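## Task

Choose three rods of three different colours, not the green one, and lay them in one straight end-to-end line whose total length matches the green rod (8 cm). Colour gives length in cm: blue 1, magenta 2, grey 3, orange 4, lime 5, purple 6, red 7, green 8, pink 9, turquoise 10. All three must rest flat with ends meeting or nearly meeting. No second line of this kind may exist. Every rod not in the line must sit at least one rod width away from it. The line must stay put without the robot holding it. Finish by opening the grippers and pulling the arms away.

## Robot and tools

Robot: two arms, left_arm and right_arm, each ending in a two-pad parallel gripper. Both share one scene frame: origin on the table surface midway between the arms, +x out across the table, +z up, left_arm on the +y side. The arm names say nothing about which side of an image an arm appears on. Positions are in metres; orientations are quaternions written w first (qw, qx, qy, qz).

Gripper geometry: the fingers point along the gripper's own +z axis and close along its x axis. end_effector_position is the point midway between the pads; fingertips extend 17.5 mm past it. A pure rotation pivots about that point, which lies 25 mm from the last joint's axis toward the gripper's -y. A flat plate juts about 9 cm from that axis toward -y and swings with the gripper, so watch it near rods and the other arm. Reported hand positions can be off, more so at long reach. Elbows never fully straighten.

The 20-number row (used by execute_actions and move): first left_arm, then right_arm, 10 numbers each: x, y, z, qw, qx, qy, qz, gripper position, force_limit, speed. x..qz are an absolute target pose in the scene frame, not an offset. The three gripper numbers each lie in [-1, 1]. position: +1 fully open (50 mm gap), about -0.65 pads meet, -1 means close until blocked (use it to grasp). force_limit per pad: -1 about 20 N, 0 about 102 N, +1 about 185 N (real force may run ~17 % higher). speed of gap change: -1 20 mm/s, 0 85 mm/s, +1 150 mm/s. A 0 is a real command, so to leave a gripper alone resend its previous three numbers. To keep an arm still, resend the exact pose and quaternion from the last result before it was meant to stay; to keep orientation steady, reuse your own quaternion rather than the drifting reported one.

execute_actions(actions): actions is a list of actions; each action is a list of up to 15 rows, one row per 1/30 s step; a short action repeats its last row to fill 15 steps. An empty list just returns state and images. Each step the commanded pose is clipped to within 70 mm and 16 degrees of the measured pose, so distant targets take several actions, and after an action the arm only reaches its last clipped pose. Position wins over orientation if both can't be met. An action is rejected for both arms if any target lies more than 0.6 m from that gripper's current position along one of its own axes; if the first action fails this against the last reported state, or any action is malformed, nothing runs.

move(target, speed, blocking): target is one 20-number row of absolute poses; each gripper goes in a straight line toward it, both paths finishing together, lasting 0.5 to 10 s (cut off at 10 s). Finger numbers apply at the start. speed is the top path speed in m/s, 0.002 to 0.5 (default 0.25); rotation is capped at twice that in rad/s. Paths ignore obstacles and the other arm, may lag, wander or overshoot, especially near full reach. blocking=false returns after 0.5 s while motion continues; use wait(0) or stop before issuing other motion. The result adds a move: line giving the ending (done, off_target, moving, held, fault) and limits: paced means a pose was clipped; held means a check blocked steps and the arm may then jump ahead fast. Each gripper's distance to its pose is reported.

wait(seconds): 0 to 10, holds last commands; returns early if a running move ends. stop(): brakes a running move (needs room; fingers keep moving). zoom_image(camera, region): region [x0, y0, x1, y1] in pixels, origin top-left, at most 504 by 504. Cameras: cam_head_left, cam_head_right (head stereo pair), cam_left_wrist, cam_right_wrist, all 672x504. finished_scene(scene): pass the current scene number to end it irreversibly once the goal holds on its own.

Result lines: the state line left_arm: ... | right_arm: ... gives each gripper's position and quaternion. Hand target lines show where the controller now drives each gripper. pose unreachable means a clearance check altered or blocked that arm's command. object_status: 0 moving, 1 stopped by something while opening, 2 stopped by something while closing (a real grasp), 3 reached the commanded opening or pads met (usually nothing held). Any new position value resets it to 0 until fingers settle. position_measured is in counts; gap ≈ (250 - counts) × 0.202 mm. New force_limit or speed only take effect with a position change of at least 0.01; open first to regrip more softly. Fingers reclose on their own if grip is lost, except after gripping at force_limit -1. Flange force is a noisy estimate of outside force including held weight; no reading means none available. MOTOR HOT warns of heat from holding loads; OVER-TEMPERATURE FAULT means brakes are set until cooled.

Avoid: pushing a target beyond a contact (arms are stiff; torque or 150 N force faults stop the arm for 10 s), fast impacts, arms touching each other, heavy strain on wrist joints (38 N m limit versus 152 N m for waist, shoulder, elbow), dropping rods, and knocking anything off the table, which fails the task. Brief tugs on held items or pushes on loose rods may occur; recheck positions. The robot keeps its last command while you are composing a reply.

Each tool is called after "Emit:" by a JSON object that holds its "api" and its "payload".

## Session

Emit:
{"api": "execute_actions", "payload": {"actions": []}}

Scene clock: 0.00 s.
left_arm: end_effector_position=(+0.4579, +0.5675, +0.2531) position_measured=3 object_status=3 end_effector_quat_wxyz=(-0.272, -0.314, +0.848, -0.330) | right_arm: end_effector_position=(+0.5795, -0.6970, +0.2137) position_measured=3 object_status=3 end_effector_quat_wxyz=(+0.005, +0.643, +0.752, +0.142)
Joint positions: left_arm=[ 0.614  0.658  0.404  0.41  -2.106  1.567] | right_arm=[-0.567  0.61   0.722 -0.276 -1.609  0.63 ]
Joint velocities: left_arm=[ 0.     0.     0.    -0.    -0.     0.001] | right_arm=[-0.     0.     0.    -0.    -0.001  0.   ]
Flange force (N, the push that the arm receives, along the gripper's own x y z axes): no reading
Hand target (left_arm): +0.458, +0.567, +0.253; -0.272, -0.314, +0.848, -0.330
Hand target (right_arm): +0.579, -0.697, +0.214; +0.005, +0.643, +0.752, +0.142

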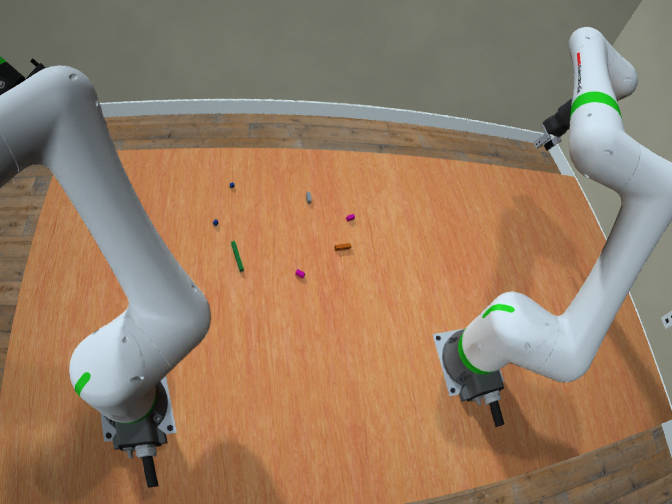

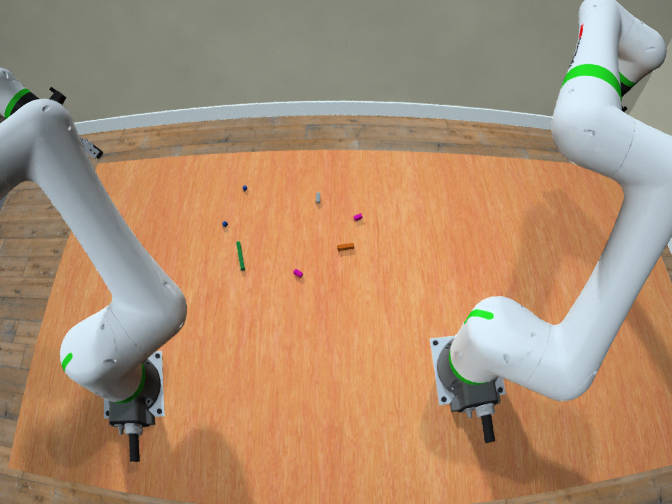

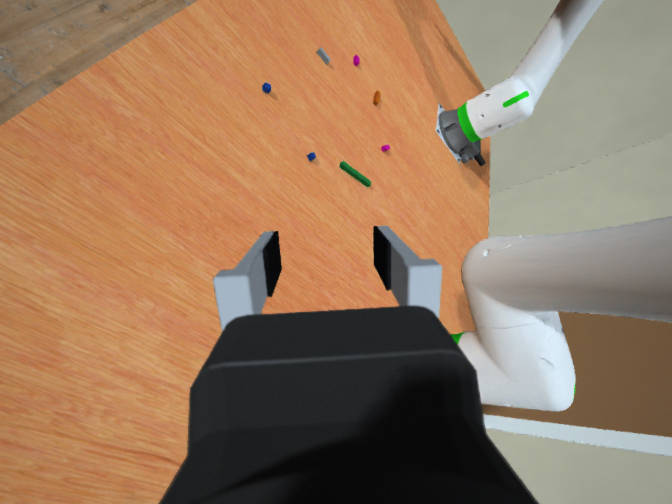

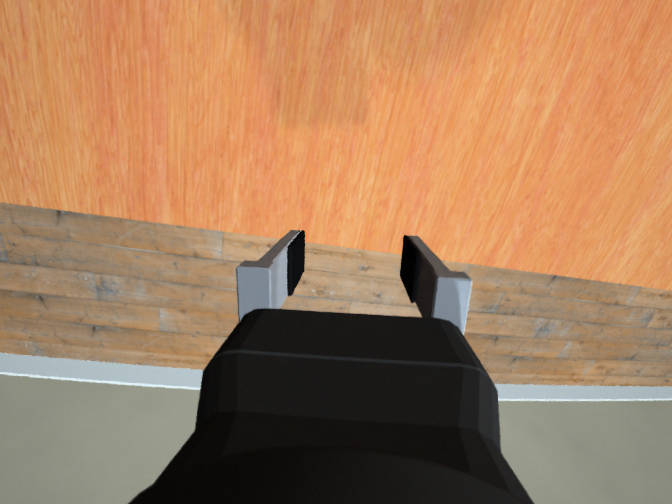

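Emit:
{"api": "move", "payload": {"target": [0.4,0.15,0.35,0,1,0,0,1,0,0,0.5795,-0.697,0.2137,0.005,0.643,0.752,0.142,1,0,0], "speed": 0.4}}

Scene clock: 10.37 s.
left_arm: end_effector_position=(+0.4001, +0.1503, +0.3504) position_measured=3 object_status=3 end_effector_quat_wxyz=(+0.258, +0.895, -0.307, +0.193) | right_arm: end_effector_position=(+0.5795, -0.6970, +0.2137) position_measured=3 object_status=3 end_effector_quat_wxyz=(+0.005, +0.643, +0.752, +0.142)
Joint positions: left_arm=[-0.17  -0.164 -0.277  0.648 -1.287  3.927] | right_arm=[-0.567  0.611  0.723 -0.277 -1.61   0.631]
Joint velocities: left_arm=[ 0.007 -0.017 -0.03   0.025  0.023 -0.001] | right_arm=[ 0.     0.    -0.    -0.002  0.001 -0.002]
Flange force (N, the push that the arm receives, along the gripper's own x y z axes): left_arm=[7.4 -2.4 0.0] | right_arm=[-2.3 0.8 0.0]
Hand target (left_arm): +0.400, +0.150, +0.350; +0.259, +0.895, -0.307, +0.193
Hand target (right_arm): +0.579, -0.697, +0.214; +0.005, +0.643, +0.752, +0.142
Off the commanded pose (left_arm): 0.000 m, 53 deg; orientation clipped at the last step of the last action.
Off the commanded pose (right_arm): 0.000 m, 0 deg.
joint sent to its limit (left arm) — the command would take joint 6 (wrist roll) past its upper limit, so that joint was sent only as far as its limit.
move: off_target (left_arm); limits=paced

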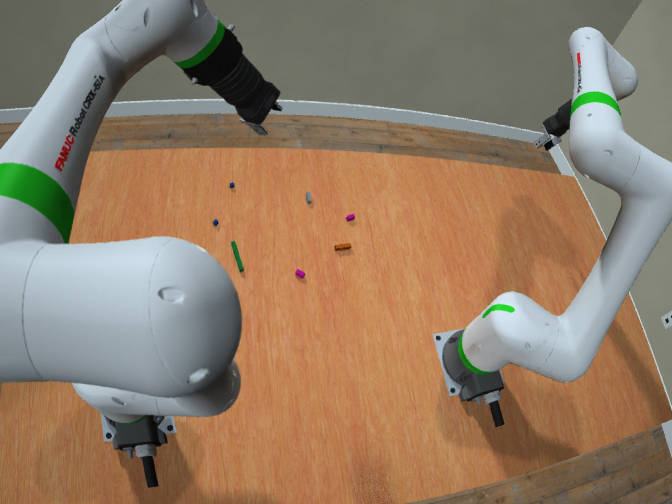

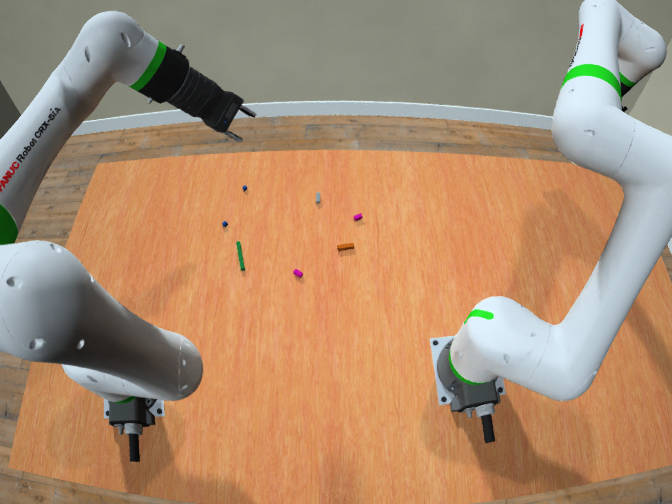

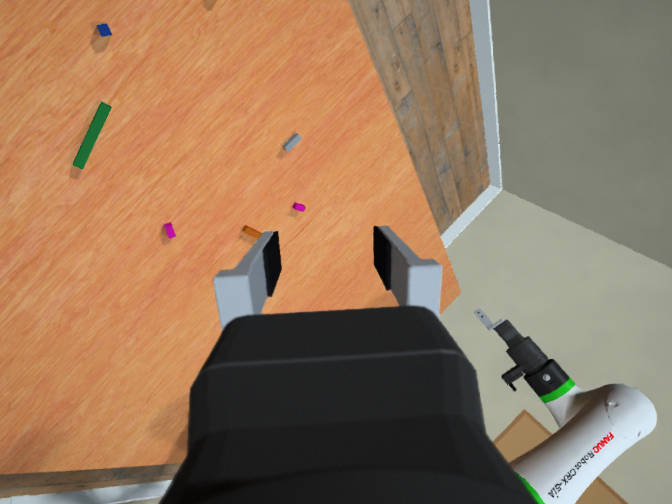

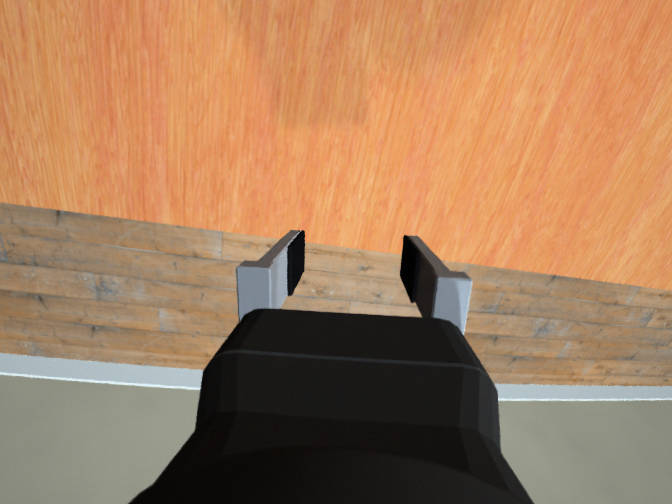

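Emit:
{"api": "move", "payload": {"target": [0.3,0.15,0.35,0,0.7071,-0.7071,0,1,0,0,0.5795,-0.697,0.2137,0.005,0.643,0.752,0.142,1,0,0], "speed": 0.4}}

Scene clock: 22.13 s.
left_arm: end_effector_position=(+0.2995, +0.1491, +0.3496) position_measured=3 object_status=3 end_effector_quat_wxyz=(-0.000, -0.706, +0.708, +0.000) | right_arm: end_effector_position=(+0.5795, -0.6970, +0.2137) position_measured=3 object_status=3 end_effector_quat_wxyz=(+0.005, +0.643, +0.752, +0.142)
Joint positions: left_arm=[-0.573 -0.039  0.155  0.    -1.765  3.55 ] | right_arm=[-0.567  0.611  0.723 -0.277 -1.61   0.631]
Joint velocities: left_arm=[-0.002  0.    -0.    -0.    -0.001 -0.   ] | right_arm=[ 0.    -0.001  0.    -0.001  0.    -0.   ]
Flange force (N, the push that the arm receives, along the gripper's own x y z axes): left_arm=[2.6 -2.8 -3.9] | right_arm=[-6.2 5.1 -0.2]
Hand target (left_arm): +0.299, +0.149, +0.350; +0.000, +0.706, -0.708, -0.000
Hand target (right_arm): +0.580, -0.697, +0.214; +0.005, +0.643, +0.752, +0.142
Off the commanded pose (left_arm): 0.001 m, 0 deg.
Off the commanded pose (right_arm): 0.000 m, 0 deg.
move: done

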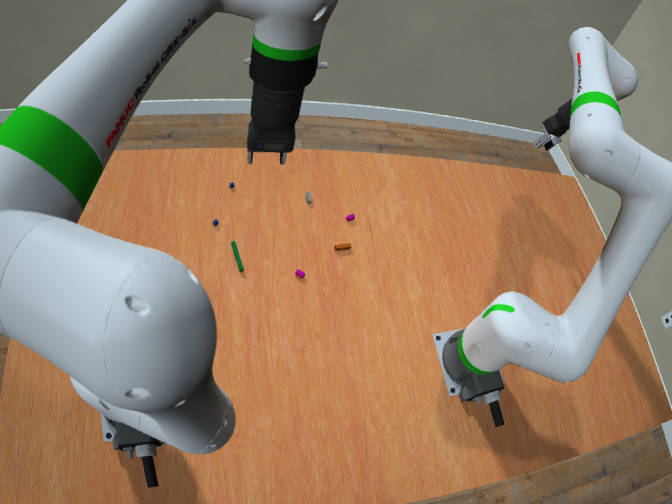

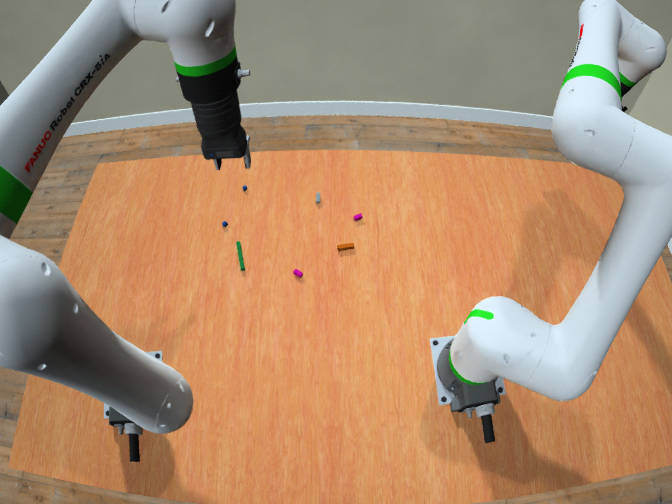

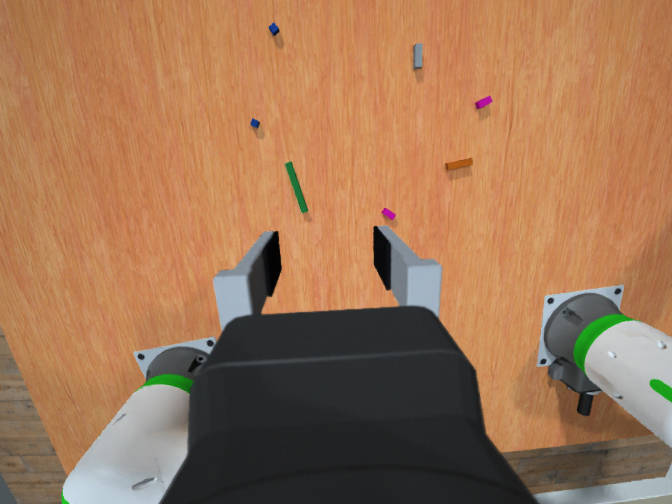

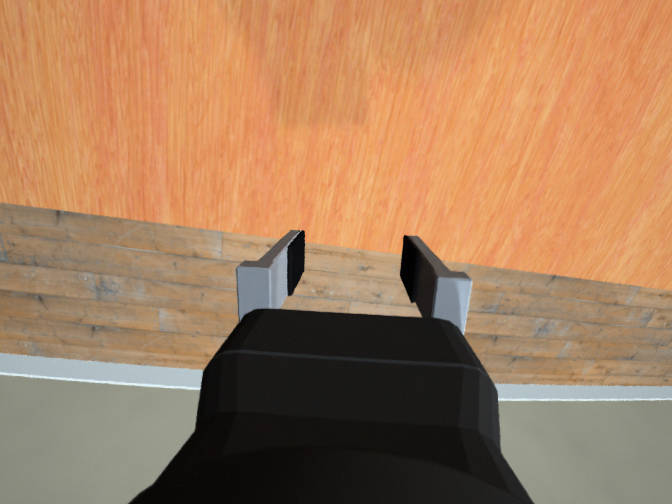

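Emit:
{"api": "move", "payload": {"target": [0.3,0.05,0.15,0,0.7071,-0.7071,0,1,0,0,0.5795,-0.697,0.2137,0.005,0.643,0.752,0.142,1,0,0], "speed": 0.4}}

Emit:
{"api": "move", "payload": {"target": [0.4,0.05,0.15,0,0.7071,-0.7071,0,1,0,0,0.5795,-0.697,0.2137,0.005,0.643,0.752,0.142,1,0,0], "speed": 0.4}}

Scene clock: 36.17 s.
left_arm: end_effector_position=(+0.2993, +0.0502, +0.1498) position_measured=3 object_status=3 end_effector_quat_wxyz=(-0.000, -0.707, +0.707, +0.000) | right_arm: end_effector_position=(+0.5795, -0.6970, +0.2137) position_measured=3 object_status=3 end_effector_quat_wxyz=(+0.005, +0.643, +0.752, +0.142)
Joint positions: left_arm=[-0.769  0.159 -0.105  0.    -1.308  3.75 ] | right_arm=[-0.567  0.611  0.723 -0.277 -1.61   0.631]
Joint velocities: left_arm=[-0.     0.001  0.001  0.     0.     0.001] | right_arm=[-0.    -0.    -0.    -0.001 -0.001 -0.001]
Flange force (N, the push that the arm receives, along the gripper's own x y z axes): left_arm=[1.0 -1.0 -2.4] | right_arm=[-6.5 7.3 -3.5]
Hand target (left_arm): +0.299, +0.050, +0.150; +0.000, +0.707, -0.707, -0.000
Hand target (right_arm): +0.580, -0.697, +0.214; +0.005, +0.643, +0.752, +0.142
Off the commanded pose (left_arm): 0.001 m, 0 deg.
Off the commanded pose (right_arm): 0.000 m, 0 deg.
move: done

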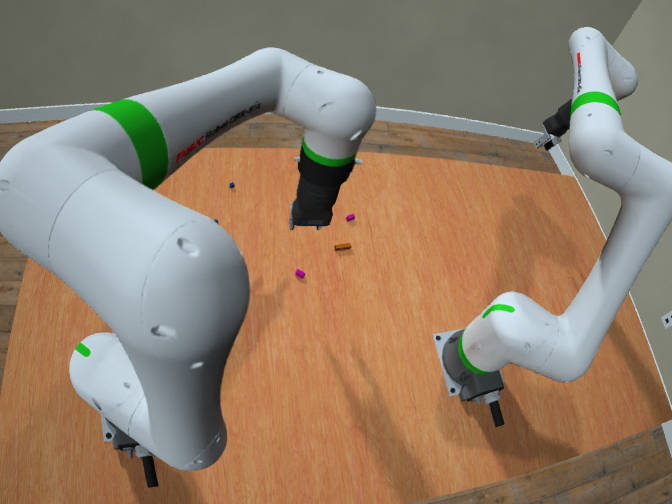

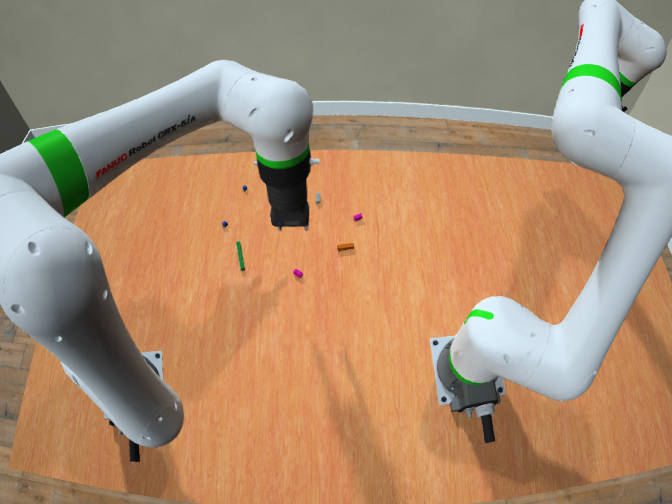

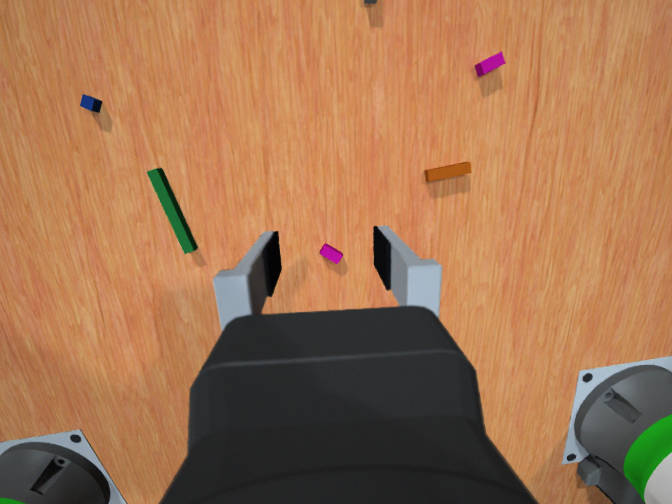

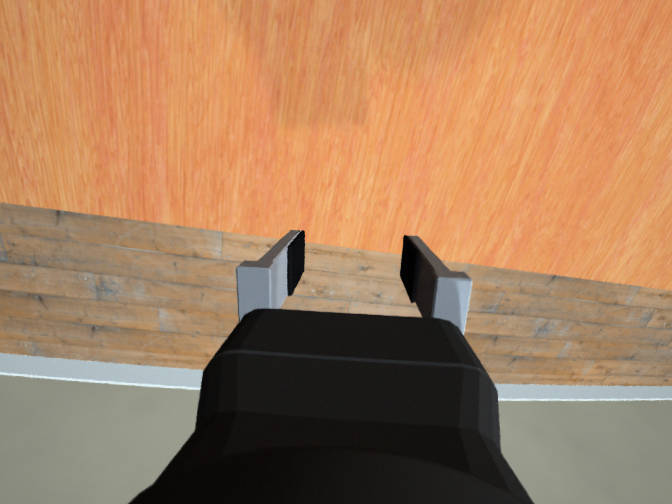

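Scene clock: 37.00 s.
left_arm: end_effector_position=(+0.4001, +0.0500, +0.1498) position_measured=3 object_status=3 end_effector_quat_wxyz=(+0.000, -0.707, +0.707, -0.000) | right_arm: end_effector_position=(+0.5795, -0.6970, +0.2137) position_measured=3 object_status=3 end_effector_quat_wxyz=(+0.005, +0.643, +0.752, +0.142)
Joint positions: left_arm=[-0.666  0.33   0.107  0.    -1.348  3.646] | right_arm=[-0.567  0.611  0.723 -0.277 -1.61   0.631]
Joint velocities: left_arm=[-0.     0.001  0.001 -0.    -0.    -0.001] | right_arm=[-0.     0.001 -0.     0.002 -0.    -0.   ]
Flange force (N, the push that the arm receives, along the gripper's own x y z axes): left_arm=[0.5 -0.8 -2.3] | right_arm=[-3.1 1.5 0.5]
Hand target (left_arm): +0.400, +0.050, +0.150; -0.000, +0.707, -0.707, +0.000
Hand target (right_arm): +0.580, -0.697, +0.214; +0.005, +0.643, +0.752, +0.142
Off the commanded pose (left_arm): 0.000 m, 0 deg.
Off the commanded pose (right_arm): 0.000 m, 0 deg.
move: done

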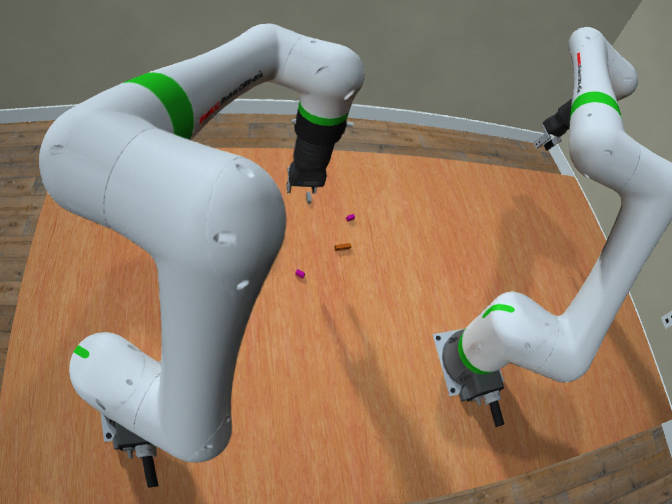

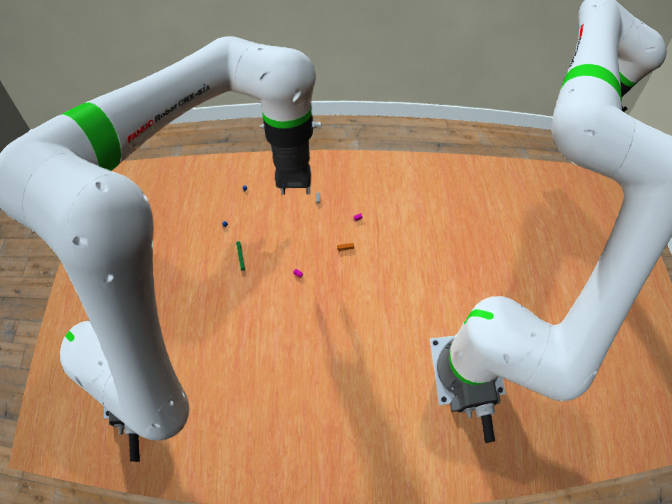

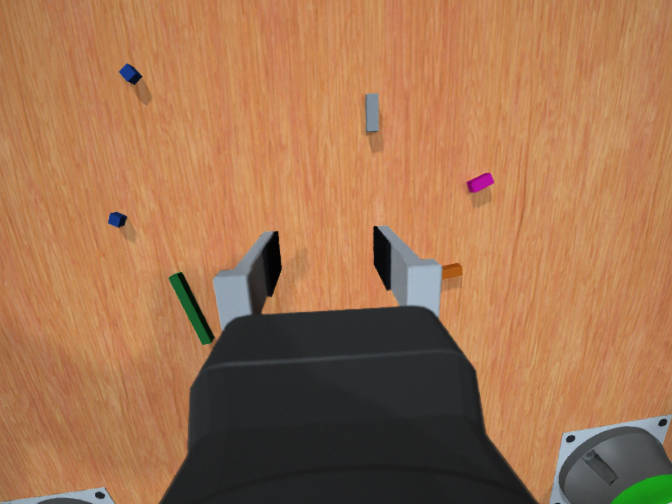

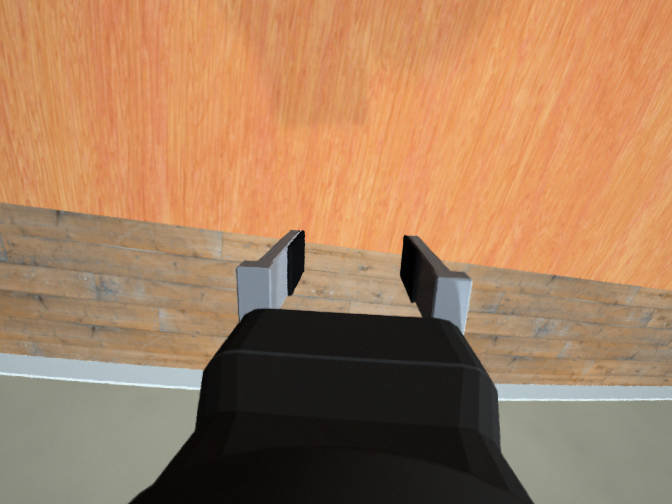

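Emit:
{"api": "move", "payload": {"target": [0.317,-0.051,0.07,0,0.122,-0.9925,0,1,0,0,0.5795,-0.697,0.2137,0.005,0.643,0.752,0.142,1,0,0], "speed": 0.4}}

Scene clock: 105.87 s.
left_arm: end_effector_position=(+0.3166, -0.0509, +0.0700) position_measured=3 object_status=3 end_effector_quat_wxyz=(-0.000, -0.122, +0.993, +0.000) | right_arm: end_effector_position=(+0.5795, -0.6970, +0.2137) position_measured=3 object_status=3 end_effector_quat_wxyz=(+0.005, +0.643, +0.752, +0.142)
Joint positions: left_arm=[-0.845  0.418  0.033 -0.    -1.186  2.499] | right_arm=[-0.567  0.611  0.723 -0.277 -1.61   0.631]
Joint velocities: left_arm=[ 0.001  0.    -0.001  0.001  0.    -0.001] | right_arm=[ 0.    -0.001  0.     0.001 -0.    -0.001]
Flange force (N, the push that the arm receives, along the gripper's own x y z axes): left_arm=[-1.4 -2.0 -1.8] | right_arm=[-7.1 6.8 -2.4]
Hand target (left_arm): +0.317, -0.051, +0.070; -0.000, -0.122, +0.993, +0.000
Hand target (right_arm): +0.580, -0.697, +0.214; +0.005, +0.643, +0.752, +0.142
Off the commanded pose (left_arm): 0.000 m, 0 deg.
Off the commanded pose (right_arm): 0.000 m, 0 deg.
move: done

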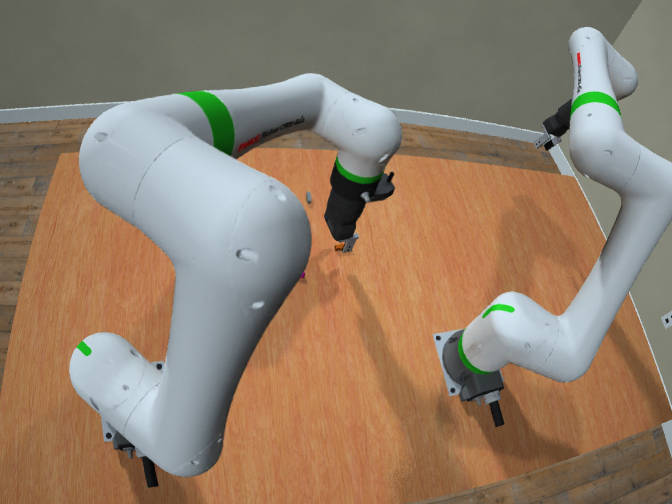

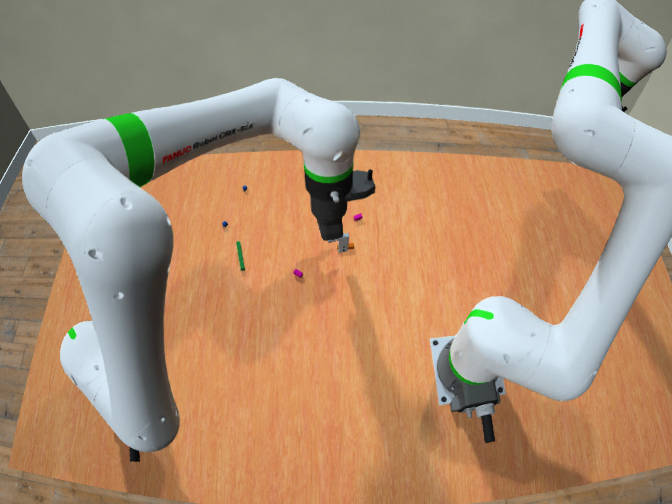

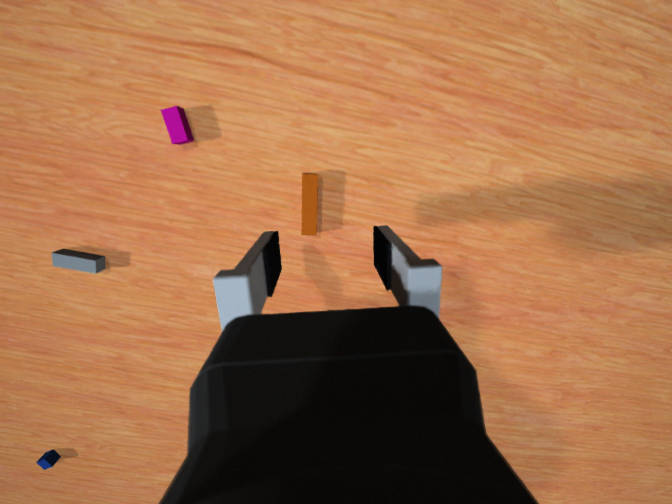

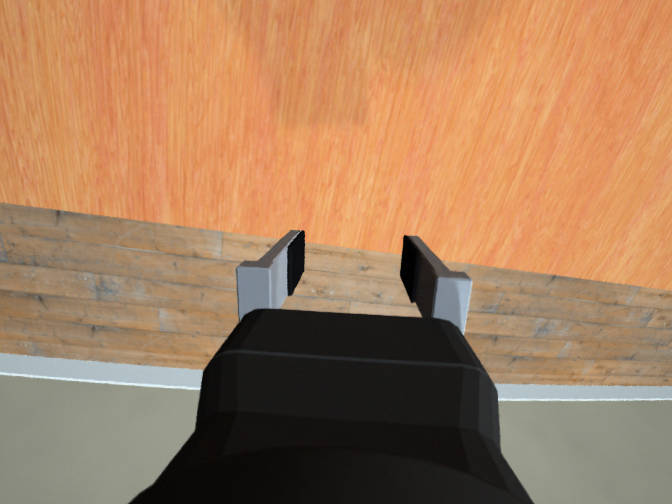

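Emit:
{"api": "move", "payload": {"target": [0.330,-0.054,0.035,0,0.122,-0.9925,0,1,0,0,0.5795,-0.697,0.2137,0.005,0.643,0.752,0.142,1,0,0], "speed": 0.1}}

Scene clock: 115.10 s.
left_arm: end_effector_position=(+0.3298, -0.0538, +0.0349) position_measured=3 object_status=3 end_effector_quat_wxyz=(-0.000, -0.122, +0.993, +0.000) | right_arm: end_effector_position=(+0.5795, -0.6970, +0.2137) position_measured=3 object_status=3 end_effector_quat_wxyz=(+0.005, +0.643, +0.752, +0.142)
Joint positions: left_arm=[-0.834  0.477  0.029 -0.    -1.123  2.488] | right_arm=[-0.567  0.611  0.723 -0.277 -1.61   0.631]
Joint velocities: left_arm=[-0.001  0.     0.001 -0.001  0.     0.   ] | right_arm=[ 0.     0.    -0.     0.001 -0.001 -0.   ]
Flange force (N, the push that the arm receives, along the gripper's own x y z axes): left_arm=[-0.5 0.4 -0.9] | right_arm=[-4.9 5.7 -1.5]
Hand target (left_arm): +0.330, -0.054, +0.035; +0.000, -0.122, +0.993, +0.000
Hand target (right_arm): +0.580, -0.697, +0.214; +0.005, +0.643, +0.752, +0.142
Off the commanded pose (left_arm): 0.000 m, 0 deg.
Off the commanded pose (right_arm): 0.000 m, 0 deg.
move: done

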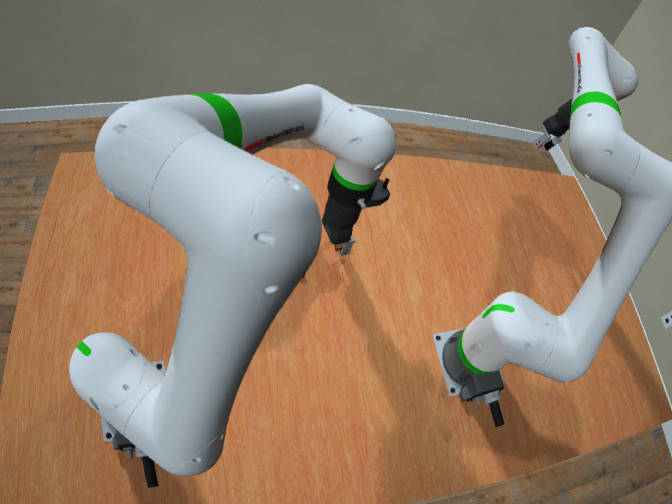

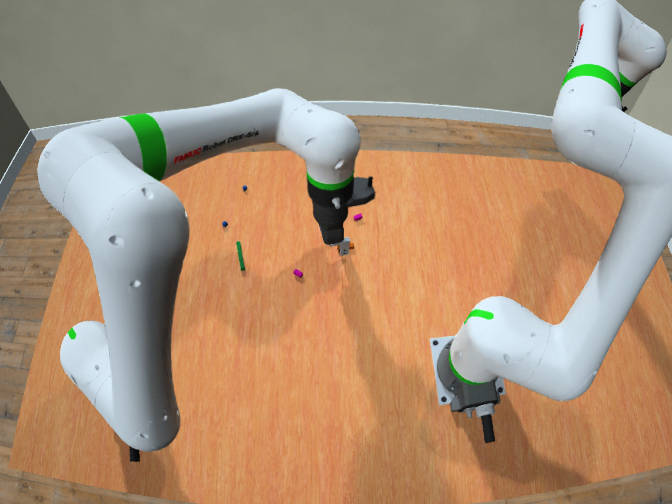

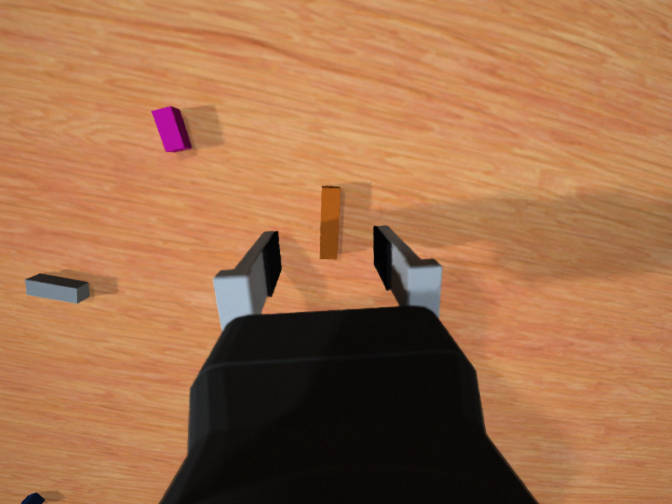

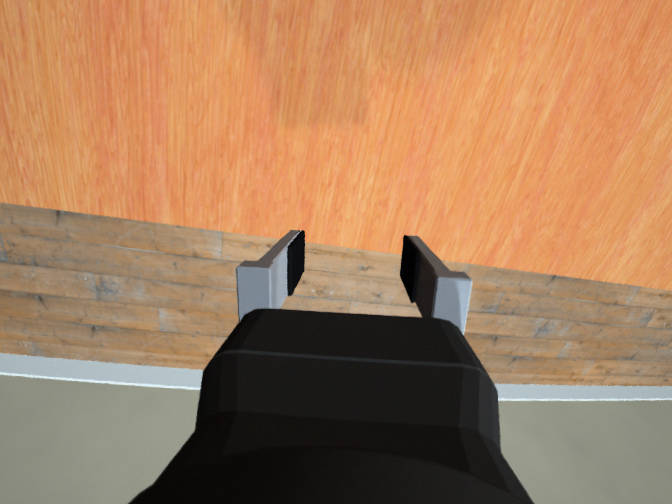

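Emit:
{"api": "move", "payload": {"target": [0.330,-0.054,0.022,0,0.122,-0.9925,0,1,0,0,0.5795,-0.697,0.2137,0.005,0.643,0.752,0.142,1,0,0], "speed": 0.03}}

Emit:
{"api": "execute_actions", "payload": {"actions": [[[0.330,-0.054,0.022,0,0.122,-0.9925,0,-1,-0.8,0,0.5795,-0.697,0.2137,0.005,0.643,0.752,0.142,1,0,0]],[[0.330,-0.054,0.022,0,0.122,-0.9925,0,-1,-0.8,0,0.5795,-0.697,0.2137,0.005,0.643,0.752,0.142,1,0,0]]]}}

Scene clock: 124.23 s.
left_arm: end_effector_position=(+0.3300, -0.0540, +0.0220) position_measured=3 object_status=3 end_effector_quat_wxyz=(+0.000, -0.122, +0.993, +0.000) | right_arm: end_effector_position=(+0.5795, -0.6970, +0.2137) position_measured=3 object_status=3 end_effector_quat_wxyz=(+0.005, +0.643, +0.752, +0.142)
Joint positions: left_arm=[-0.834  0.491  0.016 -0.    -1.096  2.488] | right_arm=[-0.567  0.611  0.723 -0.277 -1.61   0.631]
Joint velocities: left_arm=[ 0.     0.    -0.001  0.     0.001  0.001] | right_arm=[-0.001 -0.     0.    -0.001  0.001  0.   ]
Flange force (N, the push that the arm receives, along the gripper's own x y z axes): left_arm=[-0.2 -1.1 -1.2] | right_arm=[-0.6 -1.6 1.8]
Hand target (left_arm): +0.330, -0.054, +0.022; +0.000, -0.122, +0.993, +0.000
Hand target (right_arm): +0.580, -0.697, +0.214; +0.005, +0.643, +0.752, +0.142
Off the commanded pose (left_arm): 0.000 m, 0 deg.
Off the commanded pose (right_arm): 0.000 m, 0 deg.
move: done

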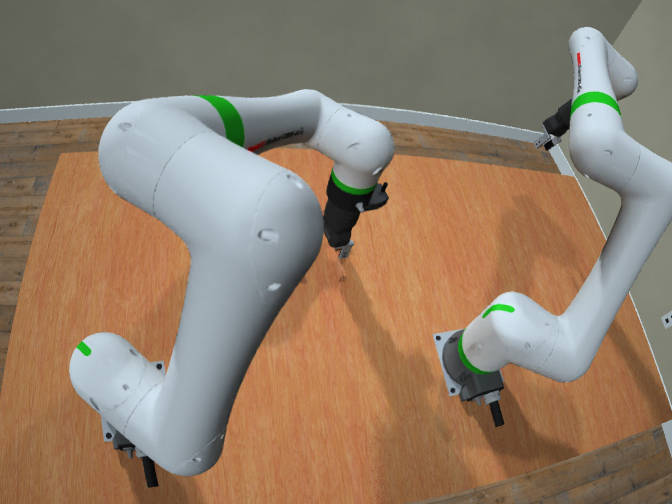

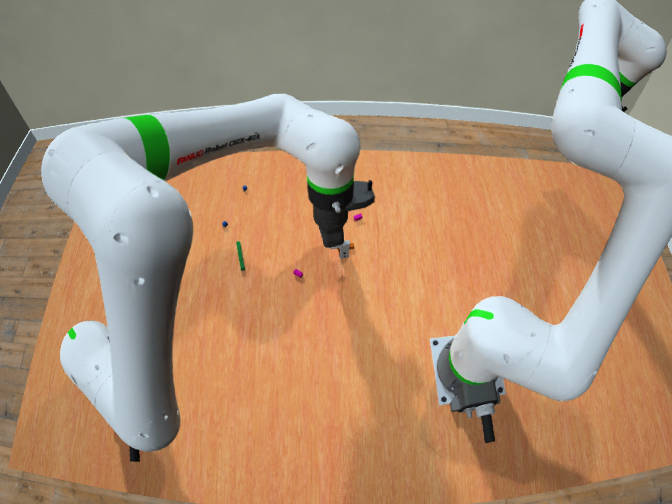

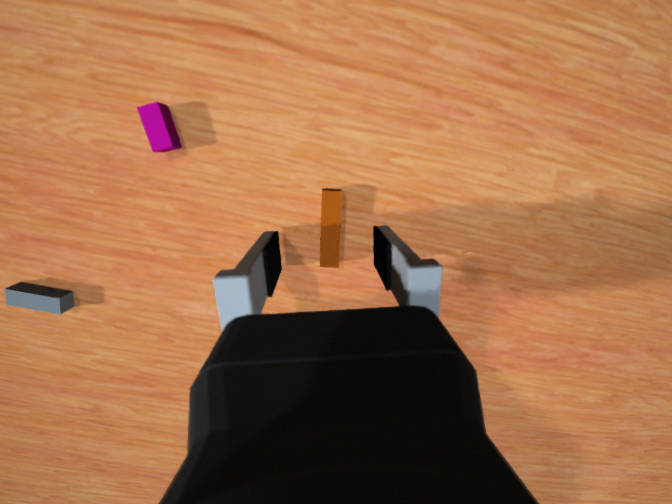

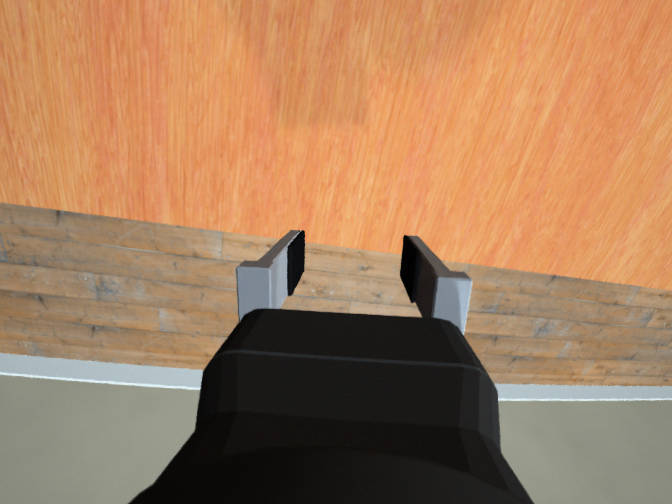

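Scene clock: 125.23 s.
left_arm: end_effector_position=(+0.3300, -0.0540, +0.0220) position_measured=204 object_status=2 end_effector_quat_wxyz=(-0.000, -0.122, +0.993, +0.000) | right_arm: end_effector_position=(+0.5795, -0.6970, +0.2137) position_measured=3 object_status=3 end_effector_quat_wxyz=(+0.005, +0.643, +0.752, +0.142)
Joint positions: left_arm=[-0.834  0.491  0.016  0.    -1.096  2.488] | right_arm=[-0.567  0.611  0.723 -0.277 -1.61   0.631]
Joint velocities: left_arm=[-0.    -0.    -0.001  0.    -0.     0.001] | right_arm=[-0.001  0.    -0.     0.001  0.     0.   ]
Flange force (N, the push that the arm receives, along the gripper's own x y z axes): left_arm=[-1.2 -0.9 -2.4] | right_arm=[-10.4 6.8 -3.8]
Flange force at the end of the 1st action (N, along the gripper's axes at the end of the call): left_arm=[-2.1 -1.4 -1.0] | right_arm=[-3.5 3.1 -1.1]
Hand target (left_arm): +0.330, -0.054, +0.022; +0.000, -0.122, +0.993, -0.000
Hand target (right_arm): +0.580, -0.697, +0.214; +0.005, +0.643, +0.752, +0.142
Off the commanded pose (left_arm): 0.000 m, 0 deg.
Off the commanded pose (right_arm): 0.000 m, 0 deg.

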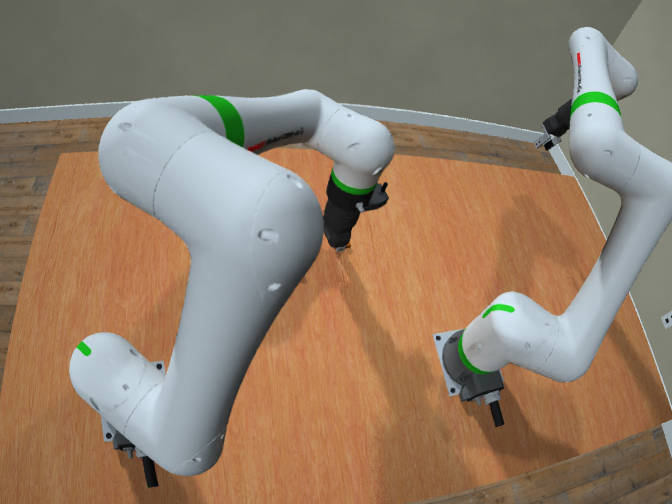

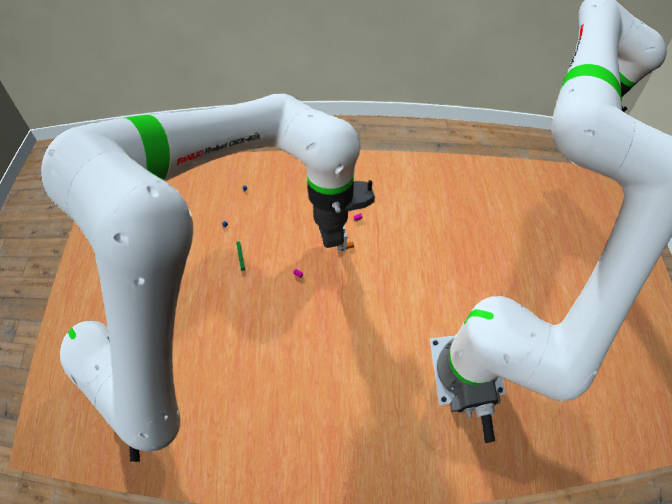

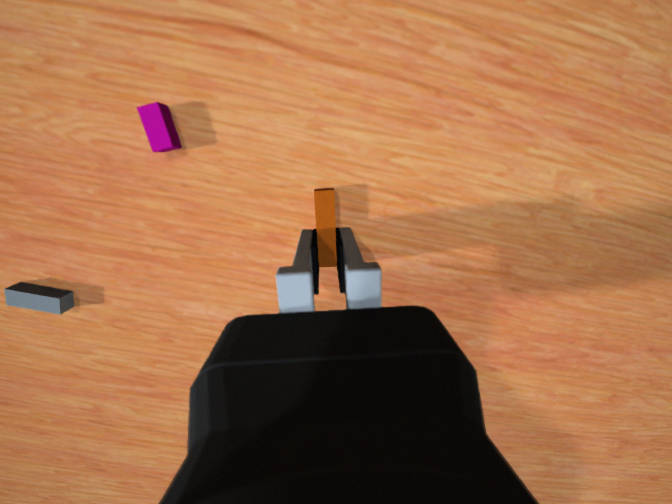

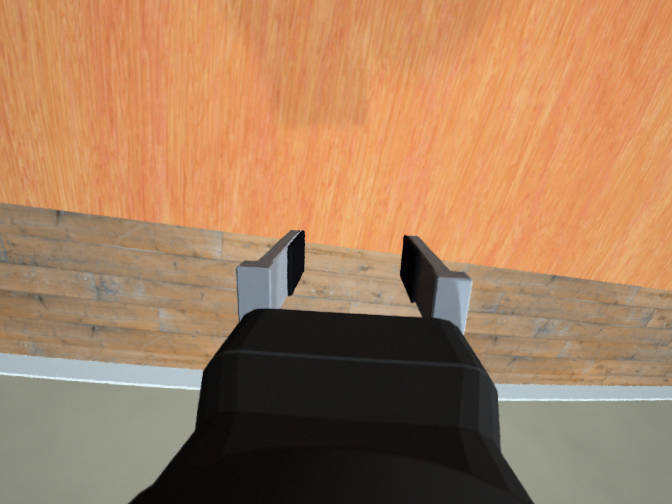

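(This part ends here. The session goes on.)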